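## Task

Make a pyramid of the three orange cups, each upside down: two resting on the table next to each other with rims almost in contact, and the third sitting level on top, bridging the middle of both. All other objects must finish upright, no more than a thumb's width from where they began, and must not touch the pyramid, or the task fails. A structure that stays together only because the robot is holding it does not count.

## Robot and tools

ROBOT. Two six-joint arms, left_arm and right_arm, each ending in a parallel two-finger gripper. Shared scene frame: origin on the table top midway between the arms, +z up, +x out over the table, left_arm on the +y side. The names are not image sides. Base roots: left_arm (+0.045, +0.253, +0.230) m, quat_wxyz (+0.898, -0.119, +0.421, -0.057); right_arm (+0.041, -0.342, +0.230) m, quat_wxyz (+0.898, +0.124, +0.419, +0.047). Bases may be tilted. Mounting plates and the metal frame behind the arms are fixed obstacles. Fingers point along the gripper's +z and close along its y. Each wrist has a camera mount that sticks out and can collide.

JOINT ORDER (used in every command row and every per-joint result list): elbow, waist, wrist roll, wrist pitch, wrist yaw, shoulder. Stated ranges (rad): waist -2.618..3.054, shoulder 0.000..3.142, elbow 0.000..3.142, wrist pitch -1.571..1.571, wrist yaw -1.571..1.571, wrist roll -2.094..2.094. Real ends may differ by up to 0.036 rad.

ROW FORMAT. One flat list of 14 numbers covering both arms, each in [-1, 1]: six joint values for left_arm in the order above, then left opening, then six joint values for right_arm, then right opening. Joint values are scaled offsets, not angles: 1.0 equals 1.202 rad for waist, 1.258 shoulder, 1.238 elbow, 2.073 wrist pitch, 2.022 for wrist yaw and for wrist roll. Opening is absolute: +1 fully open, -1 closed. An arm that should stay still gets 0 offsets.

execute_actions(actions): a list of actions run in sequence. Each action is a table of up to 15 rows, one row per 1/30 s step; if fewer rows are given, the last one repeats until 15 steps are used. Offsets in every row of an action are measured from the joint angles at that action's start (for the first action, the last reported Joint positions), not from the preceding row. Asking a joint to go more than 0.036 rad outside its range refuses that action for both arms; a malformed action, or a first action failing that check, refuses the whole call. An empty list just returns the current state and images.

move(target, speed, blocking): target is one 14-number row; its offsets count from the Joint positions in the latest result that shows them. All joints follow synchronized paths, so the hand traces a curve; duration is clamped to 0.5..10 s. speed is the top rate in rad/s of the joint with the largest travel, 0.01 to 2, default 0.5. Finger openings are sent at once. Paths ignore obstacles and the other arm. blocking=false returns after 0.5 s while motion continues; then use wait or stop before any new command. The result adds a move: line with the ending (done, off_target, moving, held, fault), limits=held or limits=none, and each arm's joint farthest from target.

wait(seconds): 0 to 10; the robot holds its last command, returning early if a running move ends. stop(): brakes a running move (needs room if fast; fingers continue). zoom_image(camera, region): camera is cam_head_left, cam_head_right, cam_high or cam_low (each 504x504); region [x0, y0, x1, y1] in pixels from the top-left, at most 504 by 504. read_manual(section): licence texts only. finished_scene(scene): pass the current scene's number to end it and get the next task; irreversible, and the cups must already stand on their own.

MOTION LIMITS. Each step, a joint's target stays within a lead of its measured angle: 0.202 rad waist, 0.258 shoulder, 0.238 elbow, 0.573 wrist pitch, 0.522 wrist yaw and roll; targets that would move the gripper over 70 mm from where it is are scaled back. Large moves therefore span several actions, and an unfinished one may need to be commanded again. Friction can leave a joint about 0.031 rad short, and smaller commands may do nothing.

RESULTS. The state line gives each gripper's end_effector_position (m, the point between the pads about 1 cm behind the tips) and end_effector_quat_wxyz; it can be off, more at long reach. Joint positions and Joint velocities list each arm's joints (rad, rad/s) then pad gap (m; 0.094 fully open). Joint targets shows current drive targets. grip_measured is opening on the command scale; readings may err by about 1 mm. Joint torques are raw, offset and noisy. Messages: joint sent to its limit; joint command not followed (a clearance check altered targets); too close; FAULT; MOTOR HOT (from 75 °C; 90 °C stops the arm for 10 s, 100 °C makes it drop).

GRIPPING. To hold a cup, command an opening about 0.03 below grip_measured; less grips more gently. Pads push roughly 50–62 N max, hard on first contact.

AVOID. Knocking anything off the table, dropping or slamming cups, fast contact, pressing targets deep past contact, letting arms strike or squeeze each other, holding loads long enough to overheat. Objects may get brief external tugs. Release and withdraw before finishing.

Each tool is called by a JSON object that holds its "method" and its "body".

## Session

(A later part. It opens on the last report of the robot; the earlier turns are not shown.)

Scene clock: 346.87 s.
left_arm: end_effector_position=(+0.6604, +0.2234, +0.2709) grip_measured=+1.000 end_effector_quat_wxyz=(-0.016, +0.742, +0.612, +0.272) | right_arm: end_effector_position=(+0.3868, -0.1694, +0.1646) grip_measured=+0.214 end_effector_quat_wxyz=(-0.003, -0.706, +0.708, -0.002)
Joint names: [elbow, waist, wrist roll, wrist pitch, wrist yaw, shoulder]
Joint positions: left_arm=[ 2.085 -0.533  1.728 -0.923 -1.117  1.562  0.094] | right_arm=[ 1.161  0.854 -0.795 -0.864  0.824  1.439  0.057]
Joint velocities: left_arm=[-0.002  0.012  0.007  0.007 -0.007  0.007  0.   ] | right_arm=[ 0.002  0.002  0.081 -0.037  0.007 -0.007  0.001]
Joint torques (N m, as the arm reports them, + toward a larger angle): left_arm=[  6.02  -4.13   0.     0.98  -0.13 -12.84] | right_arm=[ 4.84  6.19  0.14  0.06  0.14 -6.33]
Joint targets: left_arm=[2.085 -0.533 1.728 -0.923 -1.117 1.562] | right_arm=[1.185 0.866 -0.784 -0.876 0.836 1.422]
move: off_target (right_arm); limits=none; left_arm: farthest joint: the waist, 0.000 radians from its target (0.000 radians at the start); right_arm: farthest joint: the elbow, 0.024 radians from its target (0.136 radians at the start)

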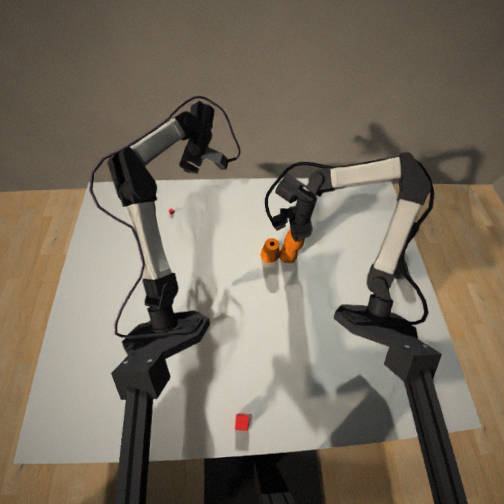

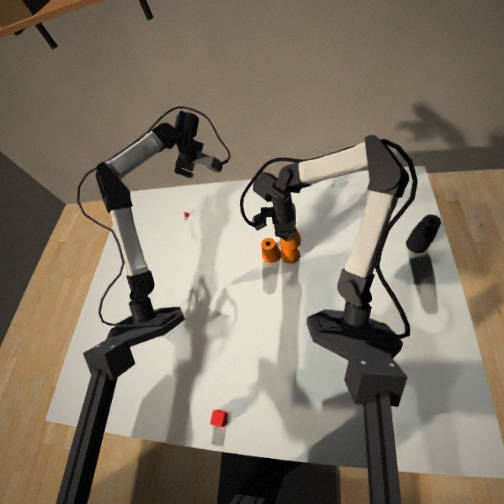

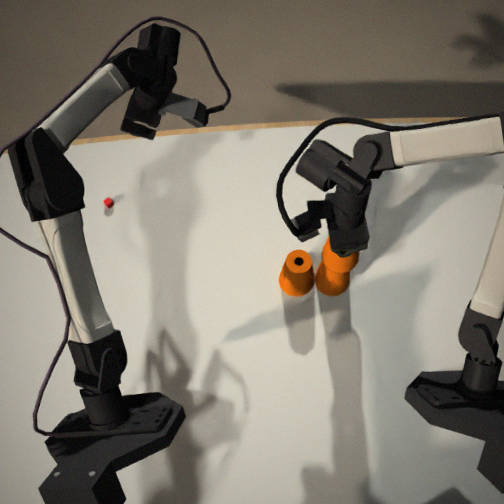

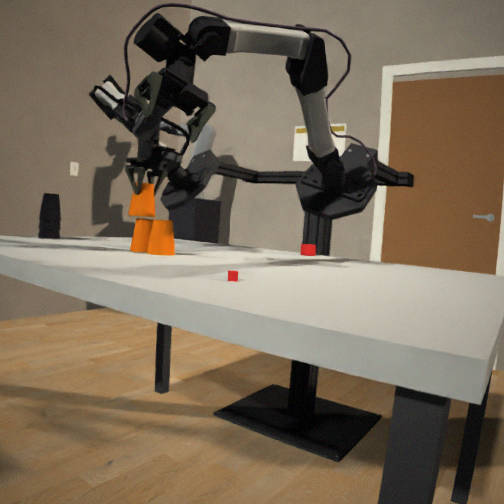

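{"method": "move", "body": {"target": [0,0,0,0,0,0,1, 0.130,0.073,0.057,-0.032,0.020,0.127,0.14], "speed": 0.25}}

{"method": "zoom_image", "body": {"camera": "cam_low", "region": [100, 160, 200, 260]}}

{"method": "zoom_image", "body": {"camera": "cam_high", "region": [250, 200, 380, 330]}}

{"method": "zoom_image", "body": {"camera": "cam_head_left", "region": [240, 200, 330, 290]}}

Scene clock: 356.40 s.
left_arm: end_effector_position=(+0.6604, +0.2234, +0.2709) grip_measured=+1.000 end_effector_quat_wxyz=(-0.016, +0.742, +0.612, +0.272) | right_arm: end_effector_position=(+0.3884, -0.1278, +0.1694) grip_measured=+0.214 end_effector_quat_wxyz=(-0.001, -0.704, +0.710, -0.002)
Joint names: [elbow, waist, wrist roll, wrist pitch, wrist yaw, shoulder]
Joint positions: left_arm=[ 2.085 -0.533  1.728 -0.923 -1.117  1.562  0.094] | right_arm=[ 1.296  0.931 -0.691 -0.919  0.853  1.59   0.057]
Joint velocities: left_arm=[-0.002 -0.007  0.022 -0.051 -0.022 -0.002  0.   ] | right_arm=[ 0.007 -0.002  0.022 -0.007  0.022  0.007 -0.001]
Joint torques (N m, as the arm reports them, + toward a larger angle): left_arm=[  5.94  -4.13   0.     0.99  -0.12 -12.91] | right_arm=[ 5.02  7.41  0.14  0.08  0.14 -4.69]
Joint targets: left_arm=[2.085 -0.533 1.728 -0.923 -1.117 1.562] | right_arm=[1.323 0.942 -0.680 -0.930 0.865 1.599]
move: off_target (right_arm); limits=none; left_arm: farthest joint: the waist, 0.000 radians from its target (0.000 radians at the start); right_arm: farthest joint: the elbow, 0.025 radians from its target (0.161 radians at the start)

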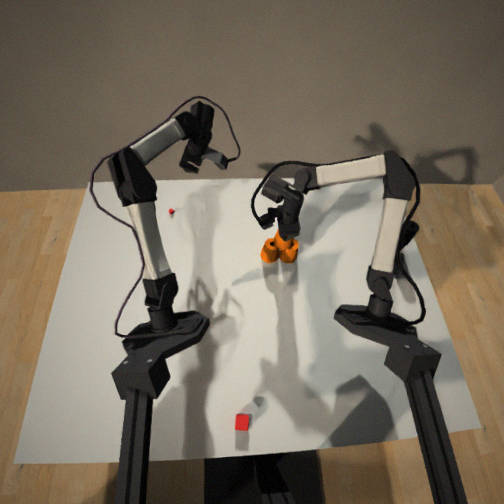

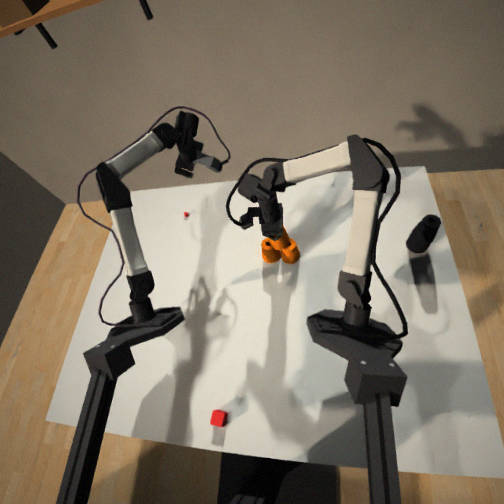

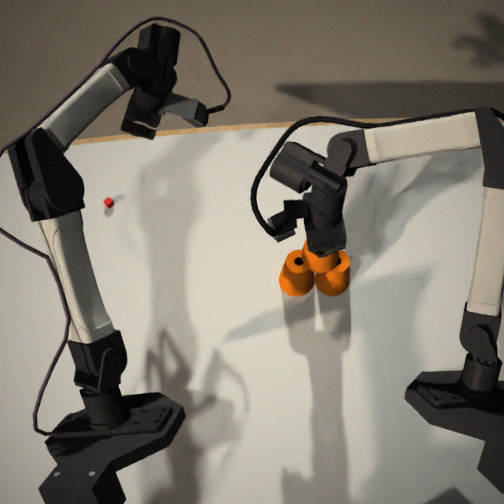

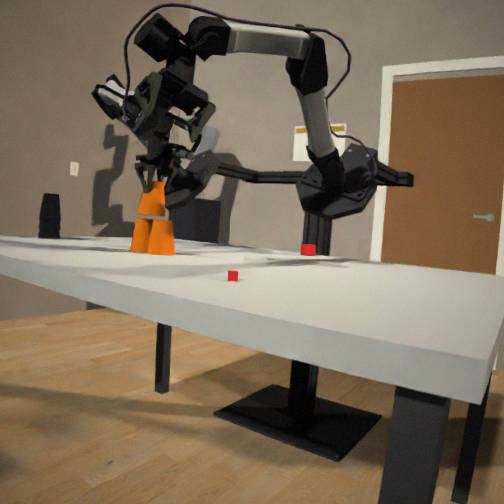

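Region (100, 160, 200, 260) of cam_low's 504x504 image, scaled by 5.040, with more detail than that image has.

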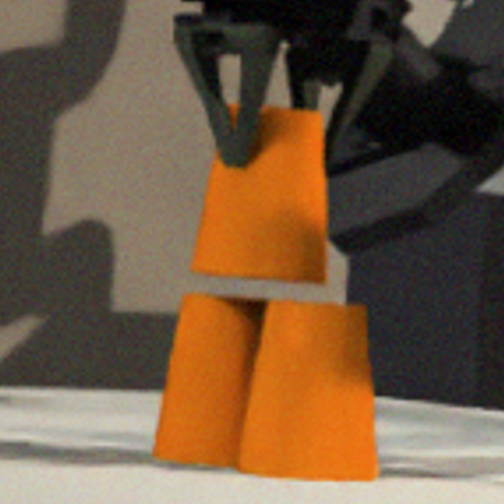

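Region (250, 200, 380, 330) of cam_high's 504x504 image, scaled by 3.877, with more detail than that image has.

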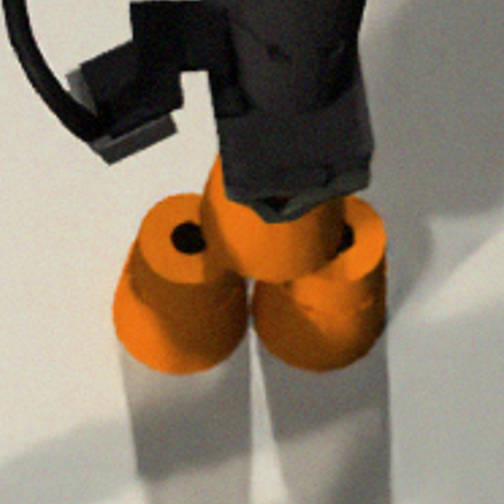

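Region (240, 200, 330, 290) of cam_head_left's 504x504 image, scaled by 5.600, with more detail than that image has.

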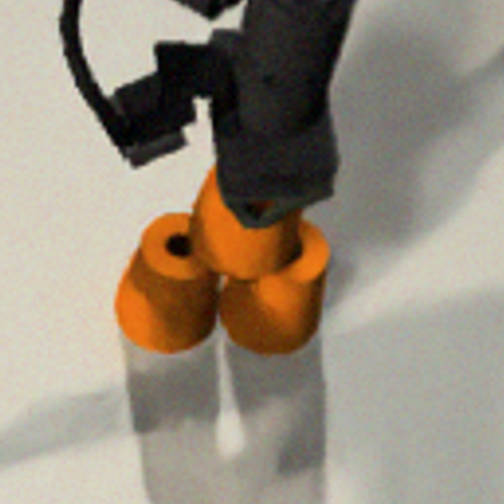

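{"method": "move", "body": {"target": [0,0,0,0,0,0,1, -0.044,-0.024,-0.027,0.040,-0.012,0.013,0.14], "speed": 0.1}}

{"method": "zoom_image", "body": {"camera": "cam_low", "region": [100, 160, 200, 260]}}

{"method": "zoom_image", "body": {"camera": "cam_high", "region": [250, 200, 380, 330]}}

Scene clock: 369.33 s.
left_arm: end_effector_position=(+0.6604, +0.2234, +0.2709) grip_measured=+1.000 end_effector_quat_wxyz=(-0.016, +0.742, +0.612, +0.272) | right_arm: end_effector_position=(+0.3867, -0.1284, +0.1586) grip_measured=+0.214 end_effector_quat_wxyz=(-0.000, -0.707, +0.707, -0.002)
Joint names: [elbow, waist, wrist roll, wrist pitch, wrist yaw, shoulder]
Joint positions: left_arm=[ 2.085 -0.533  1.728 -0.923 -1.117  1.562  0.094] | right_arm=[ 1.262  0.906 -0.736 -0.857  0.844  1.59   0.057]
Joint velocities: left_arm=[-0.002 -0.032 -0.022 -0.125  0.037 -0.017  0.   ] | right_arm=[-0.002 -0.007 -0.007  0.007 -0.022 -0.012  0.   ]
Joint torques (N m, as the arm reports them, + toward a larger angle): left_arm=[  6.02  -4.12   0.     1.    -0.13 -12.9 ] | right_arm=[ 1.55  5.92 -0.08  0.49 -0.1  -4.23]
Joint targets: left_arm=[2.085 -0.533 1.728 -0.923 -1.117 1.562] | right_arm=[1.242 0.902 -0.746 -0.836 0.829 1.606]
move: off_target (right_arm); limits=none; left_arm: farthest joint: the waist, 0.000 radians from its target (0.000 radians at the start); right_arm: farthest joint: the elbow, 0.021 radians from its target (0.055 radians at the start)

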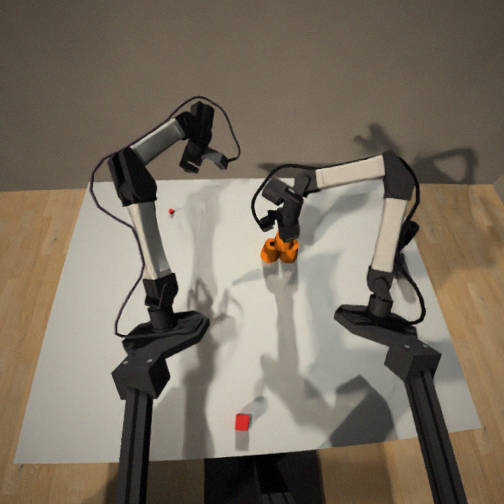

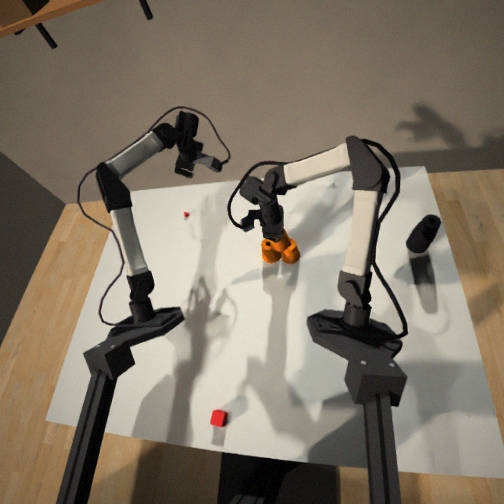

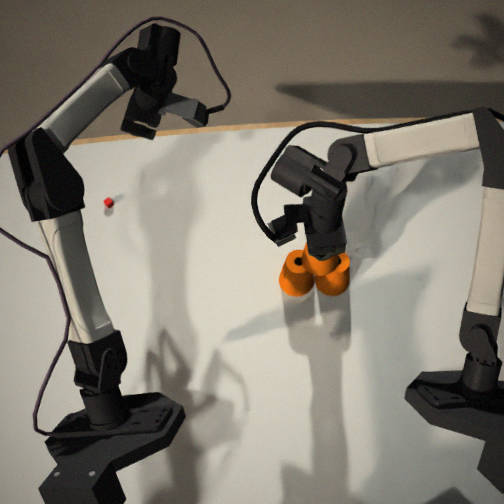

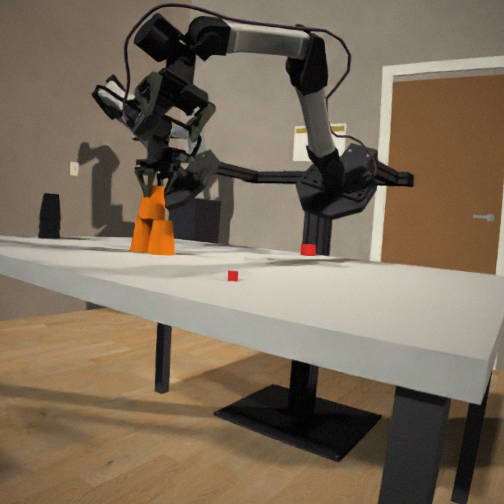

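Region (100, 160, 200, 260) of cam_low's 504x504 image, scaled by 5.040, with more detail than that image has.

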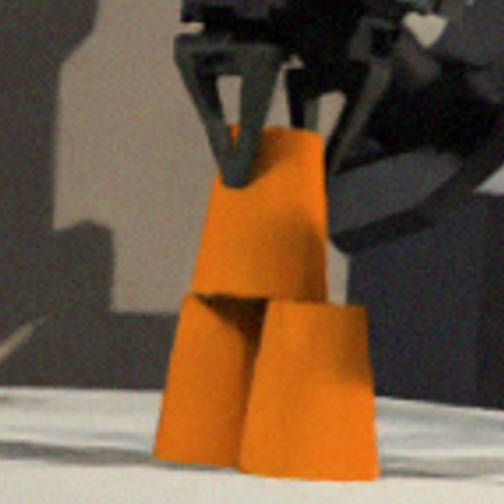

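Region (250, 200, 380, 330) of cam_high's 504x504 image, scaled by 3.877, with more detail than that image has.

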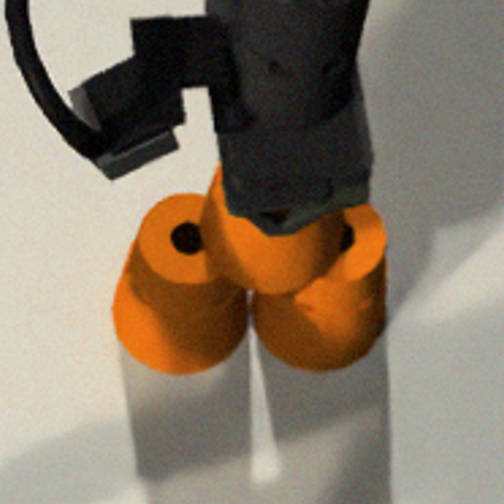

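{"method": "move", "body": {"target": [0,0,0,0,0,0,1, -0.024,-0.012,-0.012,0.018,-0.008,0.016,0.14], "speed": 0.1}}

{"method": "zoom_image", "body": {"camera": "cam_low", "region": [100, 160, 200, 260]}}

Scene clock: 387.43 s.
left_arm: end_effector_position=(+0.6604, +0.2234, +0.2709) grip_measured=+1.000 end_effector_quat_wxyz=(-0.016, +0.742, +0.612, +0.272) | right_arm: end_effector_position=(+0.3870, -0.1283, +0.1581) grip_measured=+0.214 end_effector_quat_wxyz=(-0.000, -0.711, +0.703, -0.001)
Joint names: [elbow, waist, wrist roll, wrist pitch, wrist yaw, shoulder]
Joint positions: left_arm=[ 2.085 -0.533  1.728 -0.923 -1.117  1.562  0.094] | right_arm=[ 1.262  0.904 -0.749 -0.855  0.842  1.59   0.057]
Joint velocities: left_arm=[-0.022  0.002  0.051  0.037 -0.066  0.007  0.   ] | right_arm=[-0.022  0.002  0.037  0.051 -0.007 -0.032  0.001]
Joint torques (N m, as the arm reports them, + toward a larger angle): left_arm=[  5.93  -4.11  -0.03   1.    -0.12 -12.96] | right_arm=[ 0.87  5.12 -0.09  0.67 -0.09 -3.92]
Joint targets: left_arm=[2.085 -0.533 1.728 -0.923 -1.117 1.562] | right_arm=[1.232 0.891 -0.760 -0.820 0.828 1.610]
move: off_target (right_arm); limits=none; left_arm: farthest joint: the waist, 0.000 radians from its target (0.000 radians at the start); right_arm: farthest joint: the wrist pitch, 0.035 radians from its target (0.038 radians at the start)

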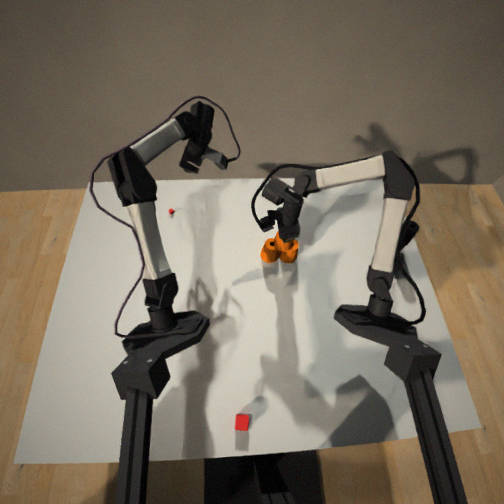

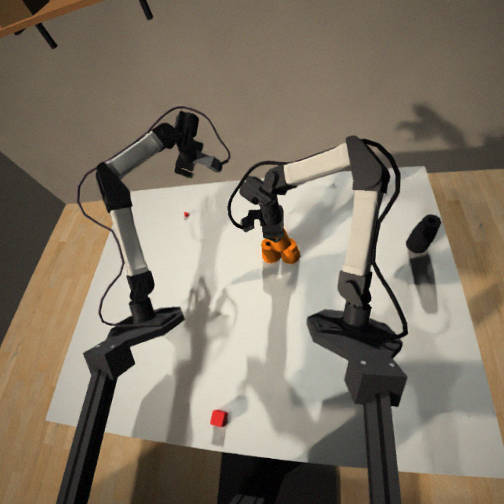

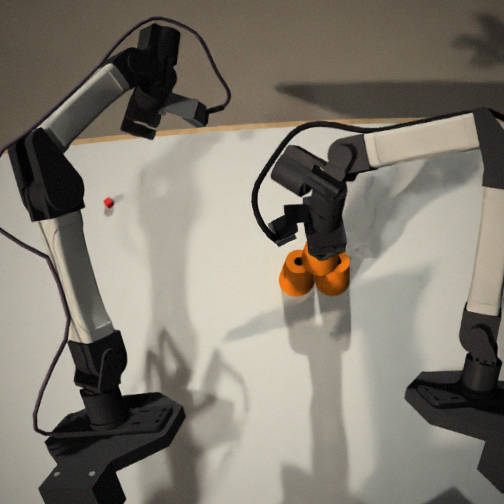

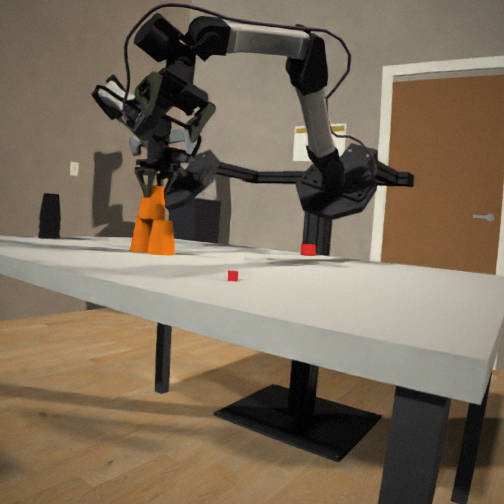

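Region (100, 160, 200, 260) of cam_low's 504x504 image, scaled by 5.040, with more detail than that image has.

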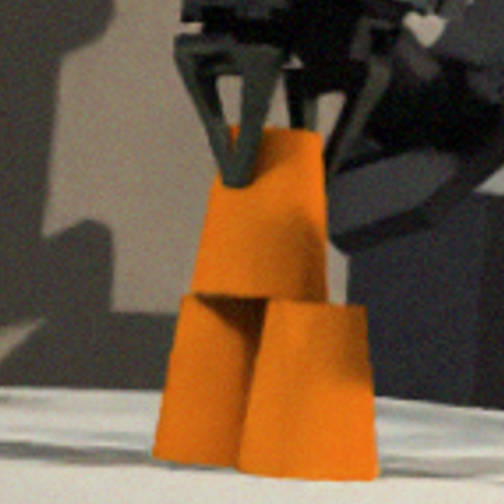

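{"method": "execute_actions", "body": {"actions": [[[0,0,0,0,0,0,1,0,0,0,0,0,0,0.14]],[[0,0,0,0,0,0,1,0,0,0,0,0,0,0.5]],[[0,0,0,0,0,0,1,0,0,0,0,0,0,1]]]}}

{"method": "move", "body": {"target": [0,0,0,0,0,0,1, 0.112,0.105,0.09,-0.135,0.025,-0.025,1], "speed": 0.6}}

{"method": "move", "body": {"target": [0,0,0,0,0,0,1, 0.2,-0.1,0,-0.05,0,0,1], "speed": 0.8}}

{"method": "zoom_image", "body": {"camera": "cam_low", "region": [100, 160, 200, 260]}}

{"method": "zoom_image", "body": {"camera": "cam_high", "region": [250, 200, 380, 330]}}

Scene clock: 398.83 s.
left_arm: end_effector_position=(+0.6604, +0.2234, +0.2709) grip_measured=+1.000 end_effector_quat_wxyz=(-0.016, +0.742, +0.612, +0.272) | right_arm: end_effector_position=(+0.3866, -0.1281, +0.1583) grip_measured=+1.000 end_effector_quat_wxyz=(-0.000, -0.712, +0.703, -0.000)
Joint names: [elbow, waist, wrist roll, wrist pitch, wrist yaw, shoulder]
Joint positions: left_arm=[ 2.085 -0.533  1.728 -0.923 -1.117  1.562  0.094] | right_arm=[ 1.262  0.905 -0.749 -0.856  0.841  1.59   0.094]
Joint velocities: left_arm=[-0.012  0.002 -0.037 -0.037 -0.051  0.012  0.   ] | right_arm=[-0.017 -0.002 -0.007 -0.022 -0.007  0.007  0.   ]
Joint torques (N m, as the arm reports them, + toward a larger angle): left_arm=[  5.96  -4.09  -0.02   1.01  -0.12 -12.82] | right_arm=[ 3.05  6.32  0.02  0.22  0.03 -5.43]
Joint targets: left_arm=[2.085 -0.533 1.728 -0.923 -1.117 1.562] | right_arm=[1.262 0.905 -0.749 -0.856 0.841 1.590]

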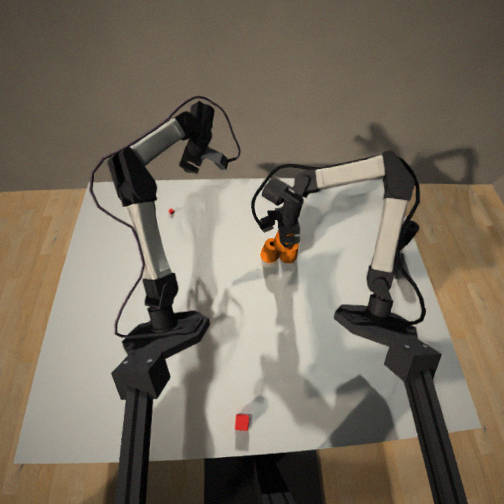

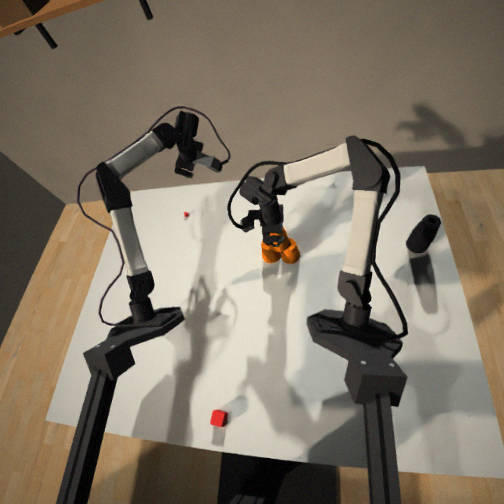

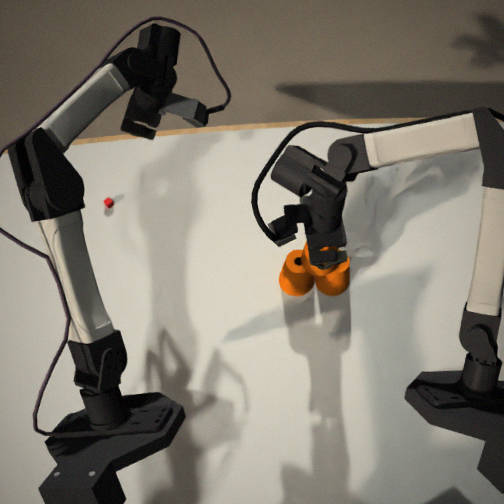

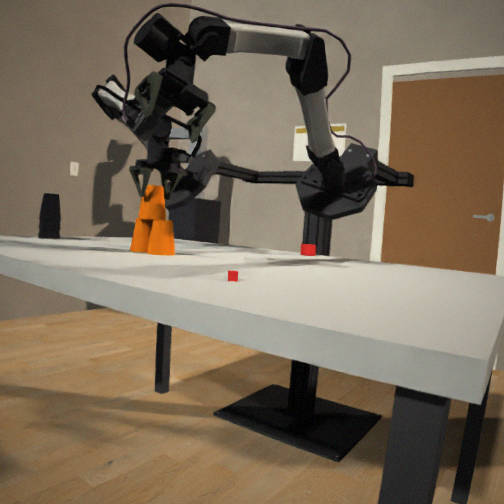

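Scene clock: 400.10 s.
left_arm: end_effector_position=(+0.6604, +0.2234, +0.2709) grip_measured=+1.000 end_effector_quat_wxyz=(-0.016, +0.742, +0.612, +0.272) | right_arm: end_effector_position=(+0.3869, -0.1327, +0.2062) grip_measured=+1.000 end_effector_quat_wxyz=(-0.002, -0.713, +0.701, -0.002)
Joint names: [elbow, waist, wrist roll, wrist pitch, wrist yaw, shoulder]
Joint positions: left_arm=[ 2.085 -0.533  1.728 -0.923 -1.117  1.562  0.094] | right_arm=[ 1.378  1.021 -0.578 -1.124  0.88   1.572  0.094]
Joint velocities: left_arm=[ 0.007 -0.007 -0.022  0.022 -0.022  0.007  0.   ] | right_arm=[-0.007 -0.007 -0.022 -0.007 -0.066 -0.017  0.   ]
Joint torques (N m, as the arm reports them, + toward a larger angle): left_arm=[  6.    -4.12  -0.02   1.    -0.13 -12.87] | right_arm=[ 4.82  7.15  0.15  0.08  0.14 -5.84]
Joint targets: left_arm=[2.085 -0.533 1.728 -0.923 -1.117 1.562] | right_arm=[1.401 1.031 -0.567 -1.136 0.892 1.558]
move: off_target (right_arm); limits=none; left_arm: farthest joint: the waist, 0.000 radians from its target (0.000 radians at the start); right_arm: farthest joint: the elbow, 0.022 radians from its target (0.139 radians at the start)

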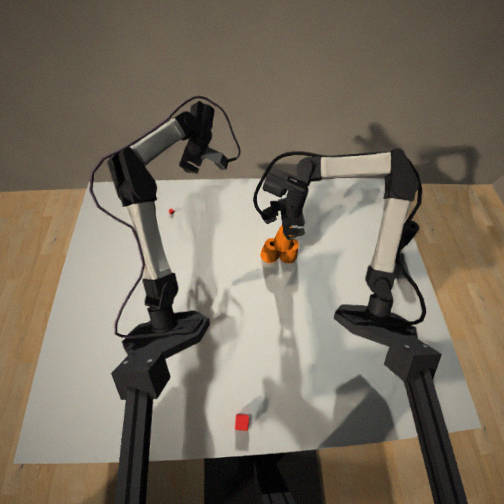

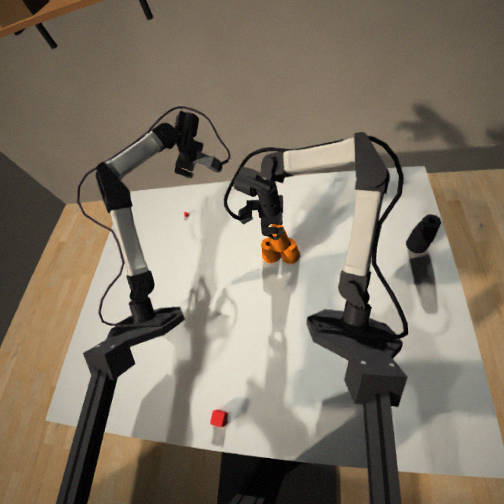

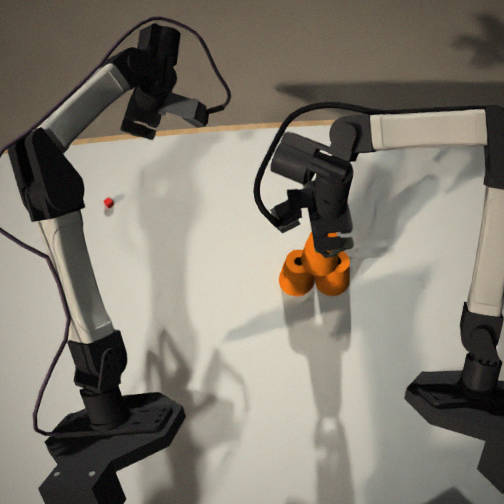

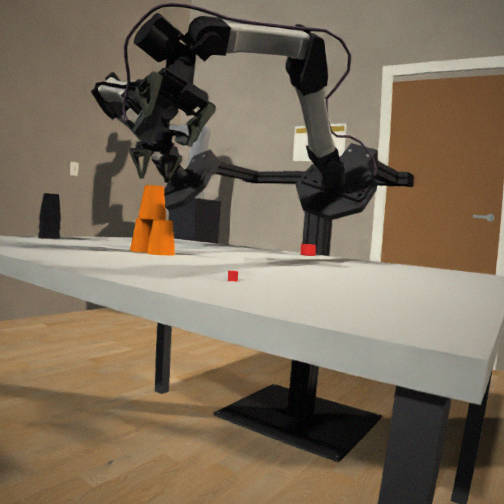

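Scene clock: 401.20 s.
left_arm: end_effector_position=(+0.6604, +0.2234, +0.2709) grip_measured=+1.000 end_effector_quat_wxyz=(-0.016, +0.742, +0.612, +0.272) | right_arm: end_effector_position=(+0.4554, -0.1613, +0.2166) grip_measured=+1.000 end_effector_quat_wxyz=(+0.001, -0.648, +0.761, -0.020)
Joint names: [elbow, waist, wrist roll, wrist pitch, wrist yaw, shoulder]
Joint positions: left_arm=[ 2.085 -0.533  1.728 -0.923 -1.117  1.562  0.094] | right_arm=[ 1.605  0.902 -0.578 -1.216  0.88   1.572  0.094]
Joint velocities: left_arm=[ 0.027 -0.007  0.037  0.066  0.022 -0.002  0.   ] | right_arm=[-0.012 -0.007 -0.022  0.007  0.081 -0.017  0.   ]
Joint torques (N m, as the arm reports them, + toward a larger angle): left_arm=[  5.97  -4.16   0.     1.    -0.14 -12.86] | right_arm=[ 4.9   5.86  0.03  0.06  0.07 -5.71]
Joint targets: left_arm=[2.085 -0.533 1.728 -0.923 -1.117 1.562] | right_arm=[1.626 0.900 -0.578 -1.228 0.880 1.572]
move: off_target (right_arm); limits=none; left_arm: farthest joint: the waist, 0.000 radians from its target (0.000 radians at the start); right_arm: farthest joint: the elbow, 0.021 radians from its target (0.247 radians at the start)

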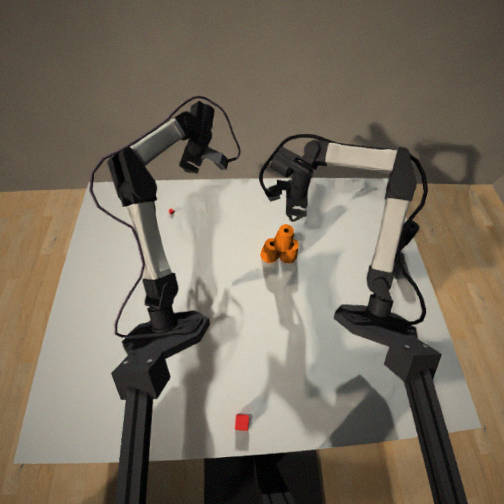

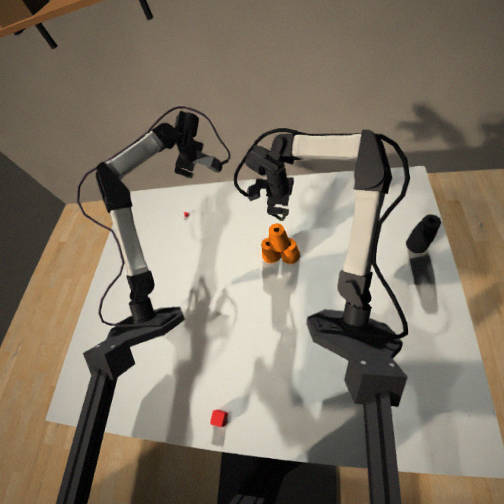

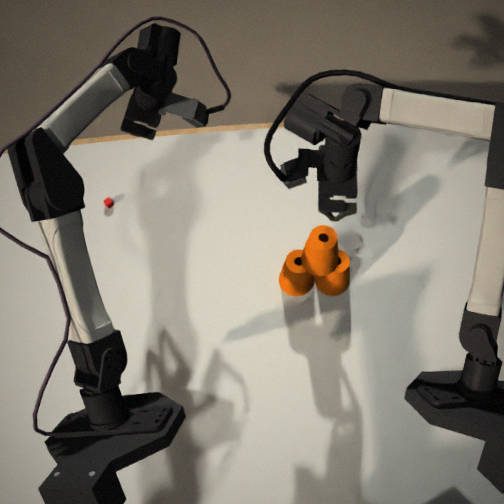

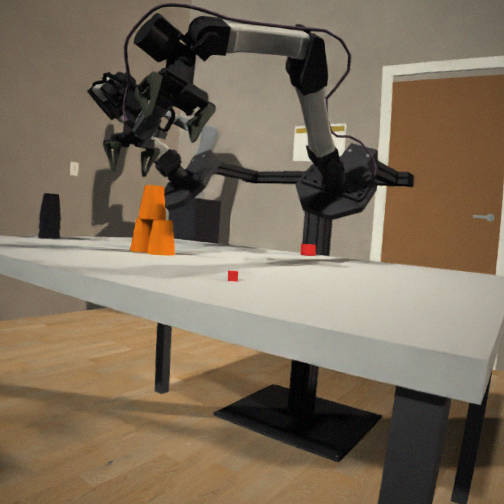

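Region (100, 160, 200, 260) of cam_low's 504x504 image, scaled by 5.040, with more detail than that image has.

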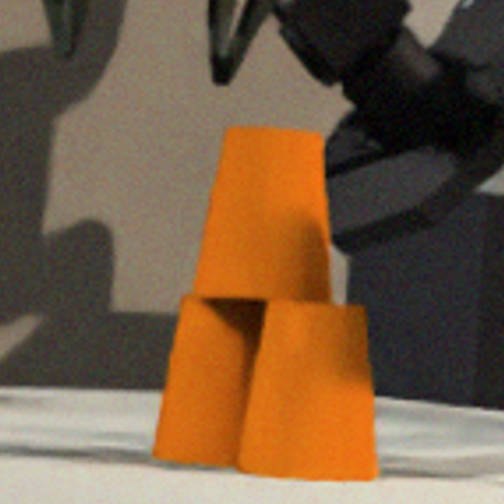

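Region (250, 200, 380, 330) of cam_high's 504x504 image, scaled by 3.877, with more detail than that image has.

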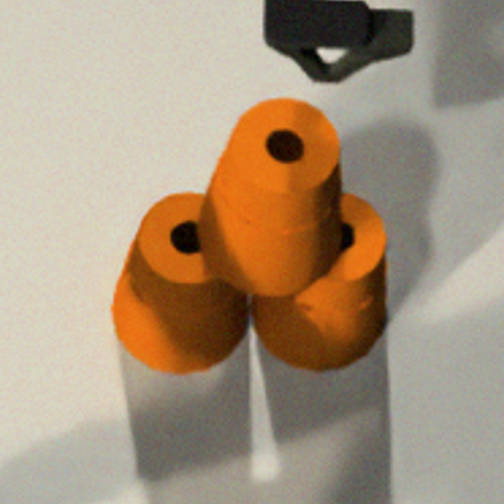

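{"method": "finished_scene", "body": {"scene": 1}}

The scene is finished: the task was done.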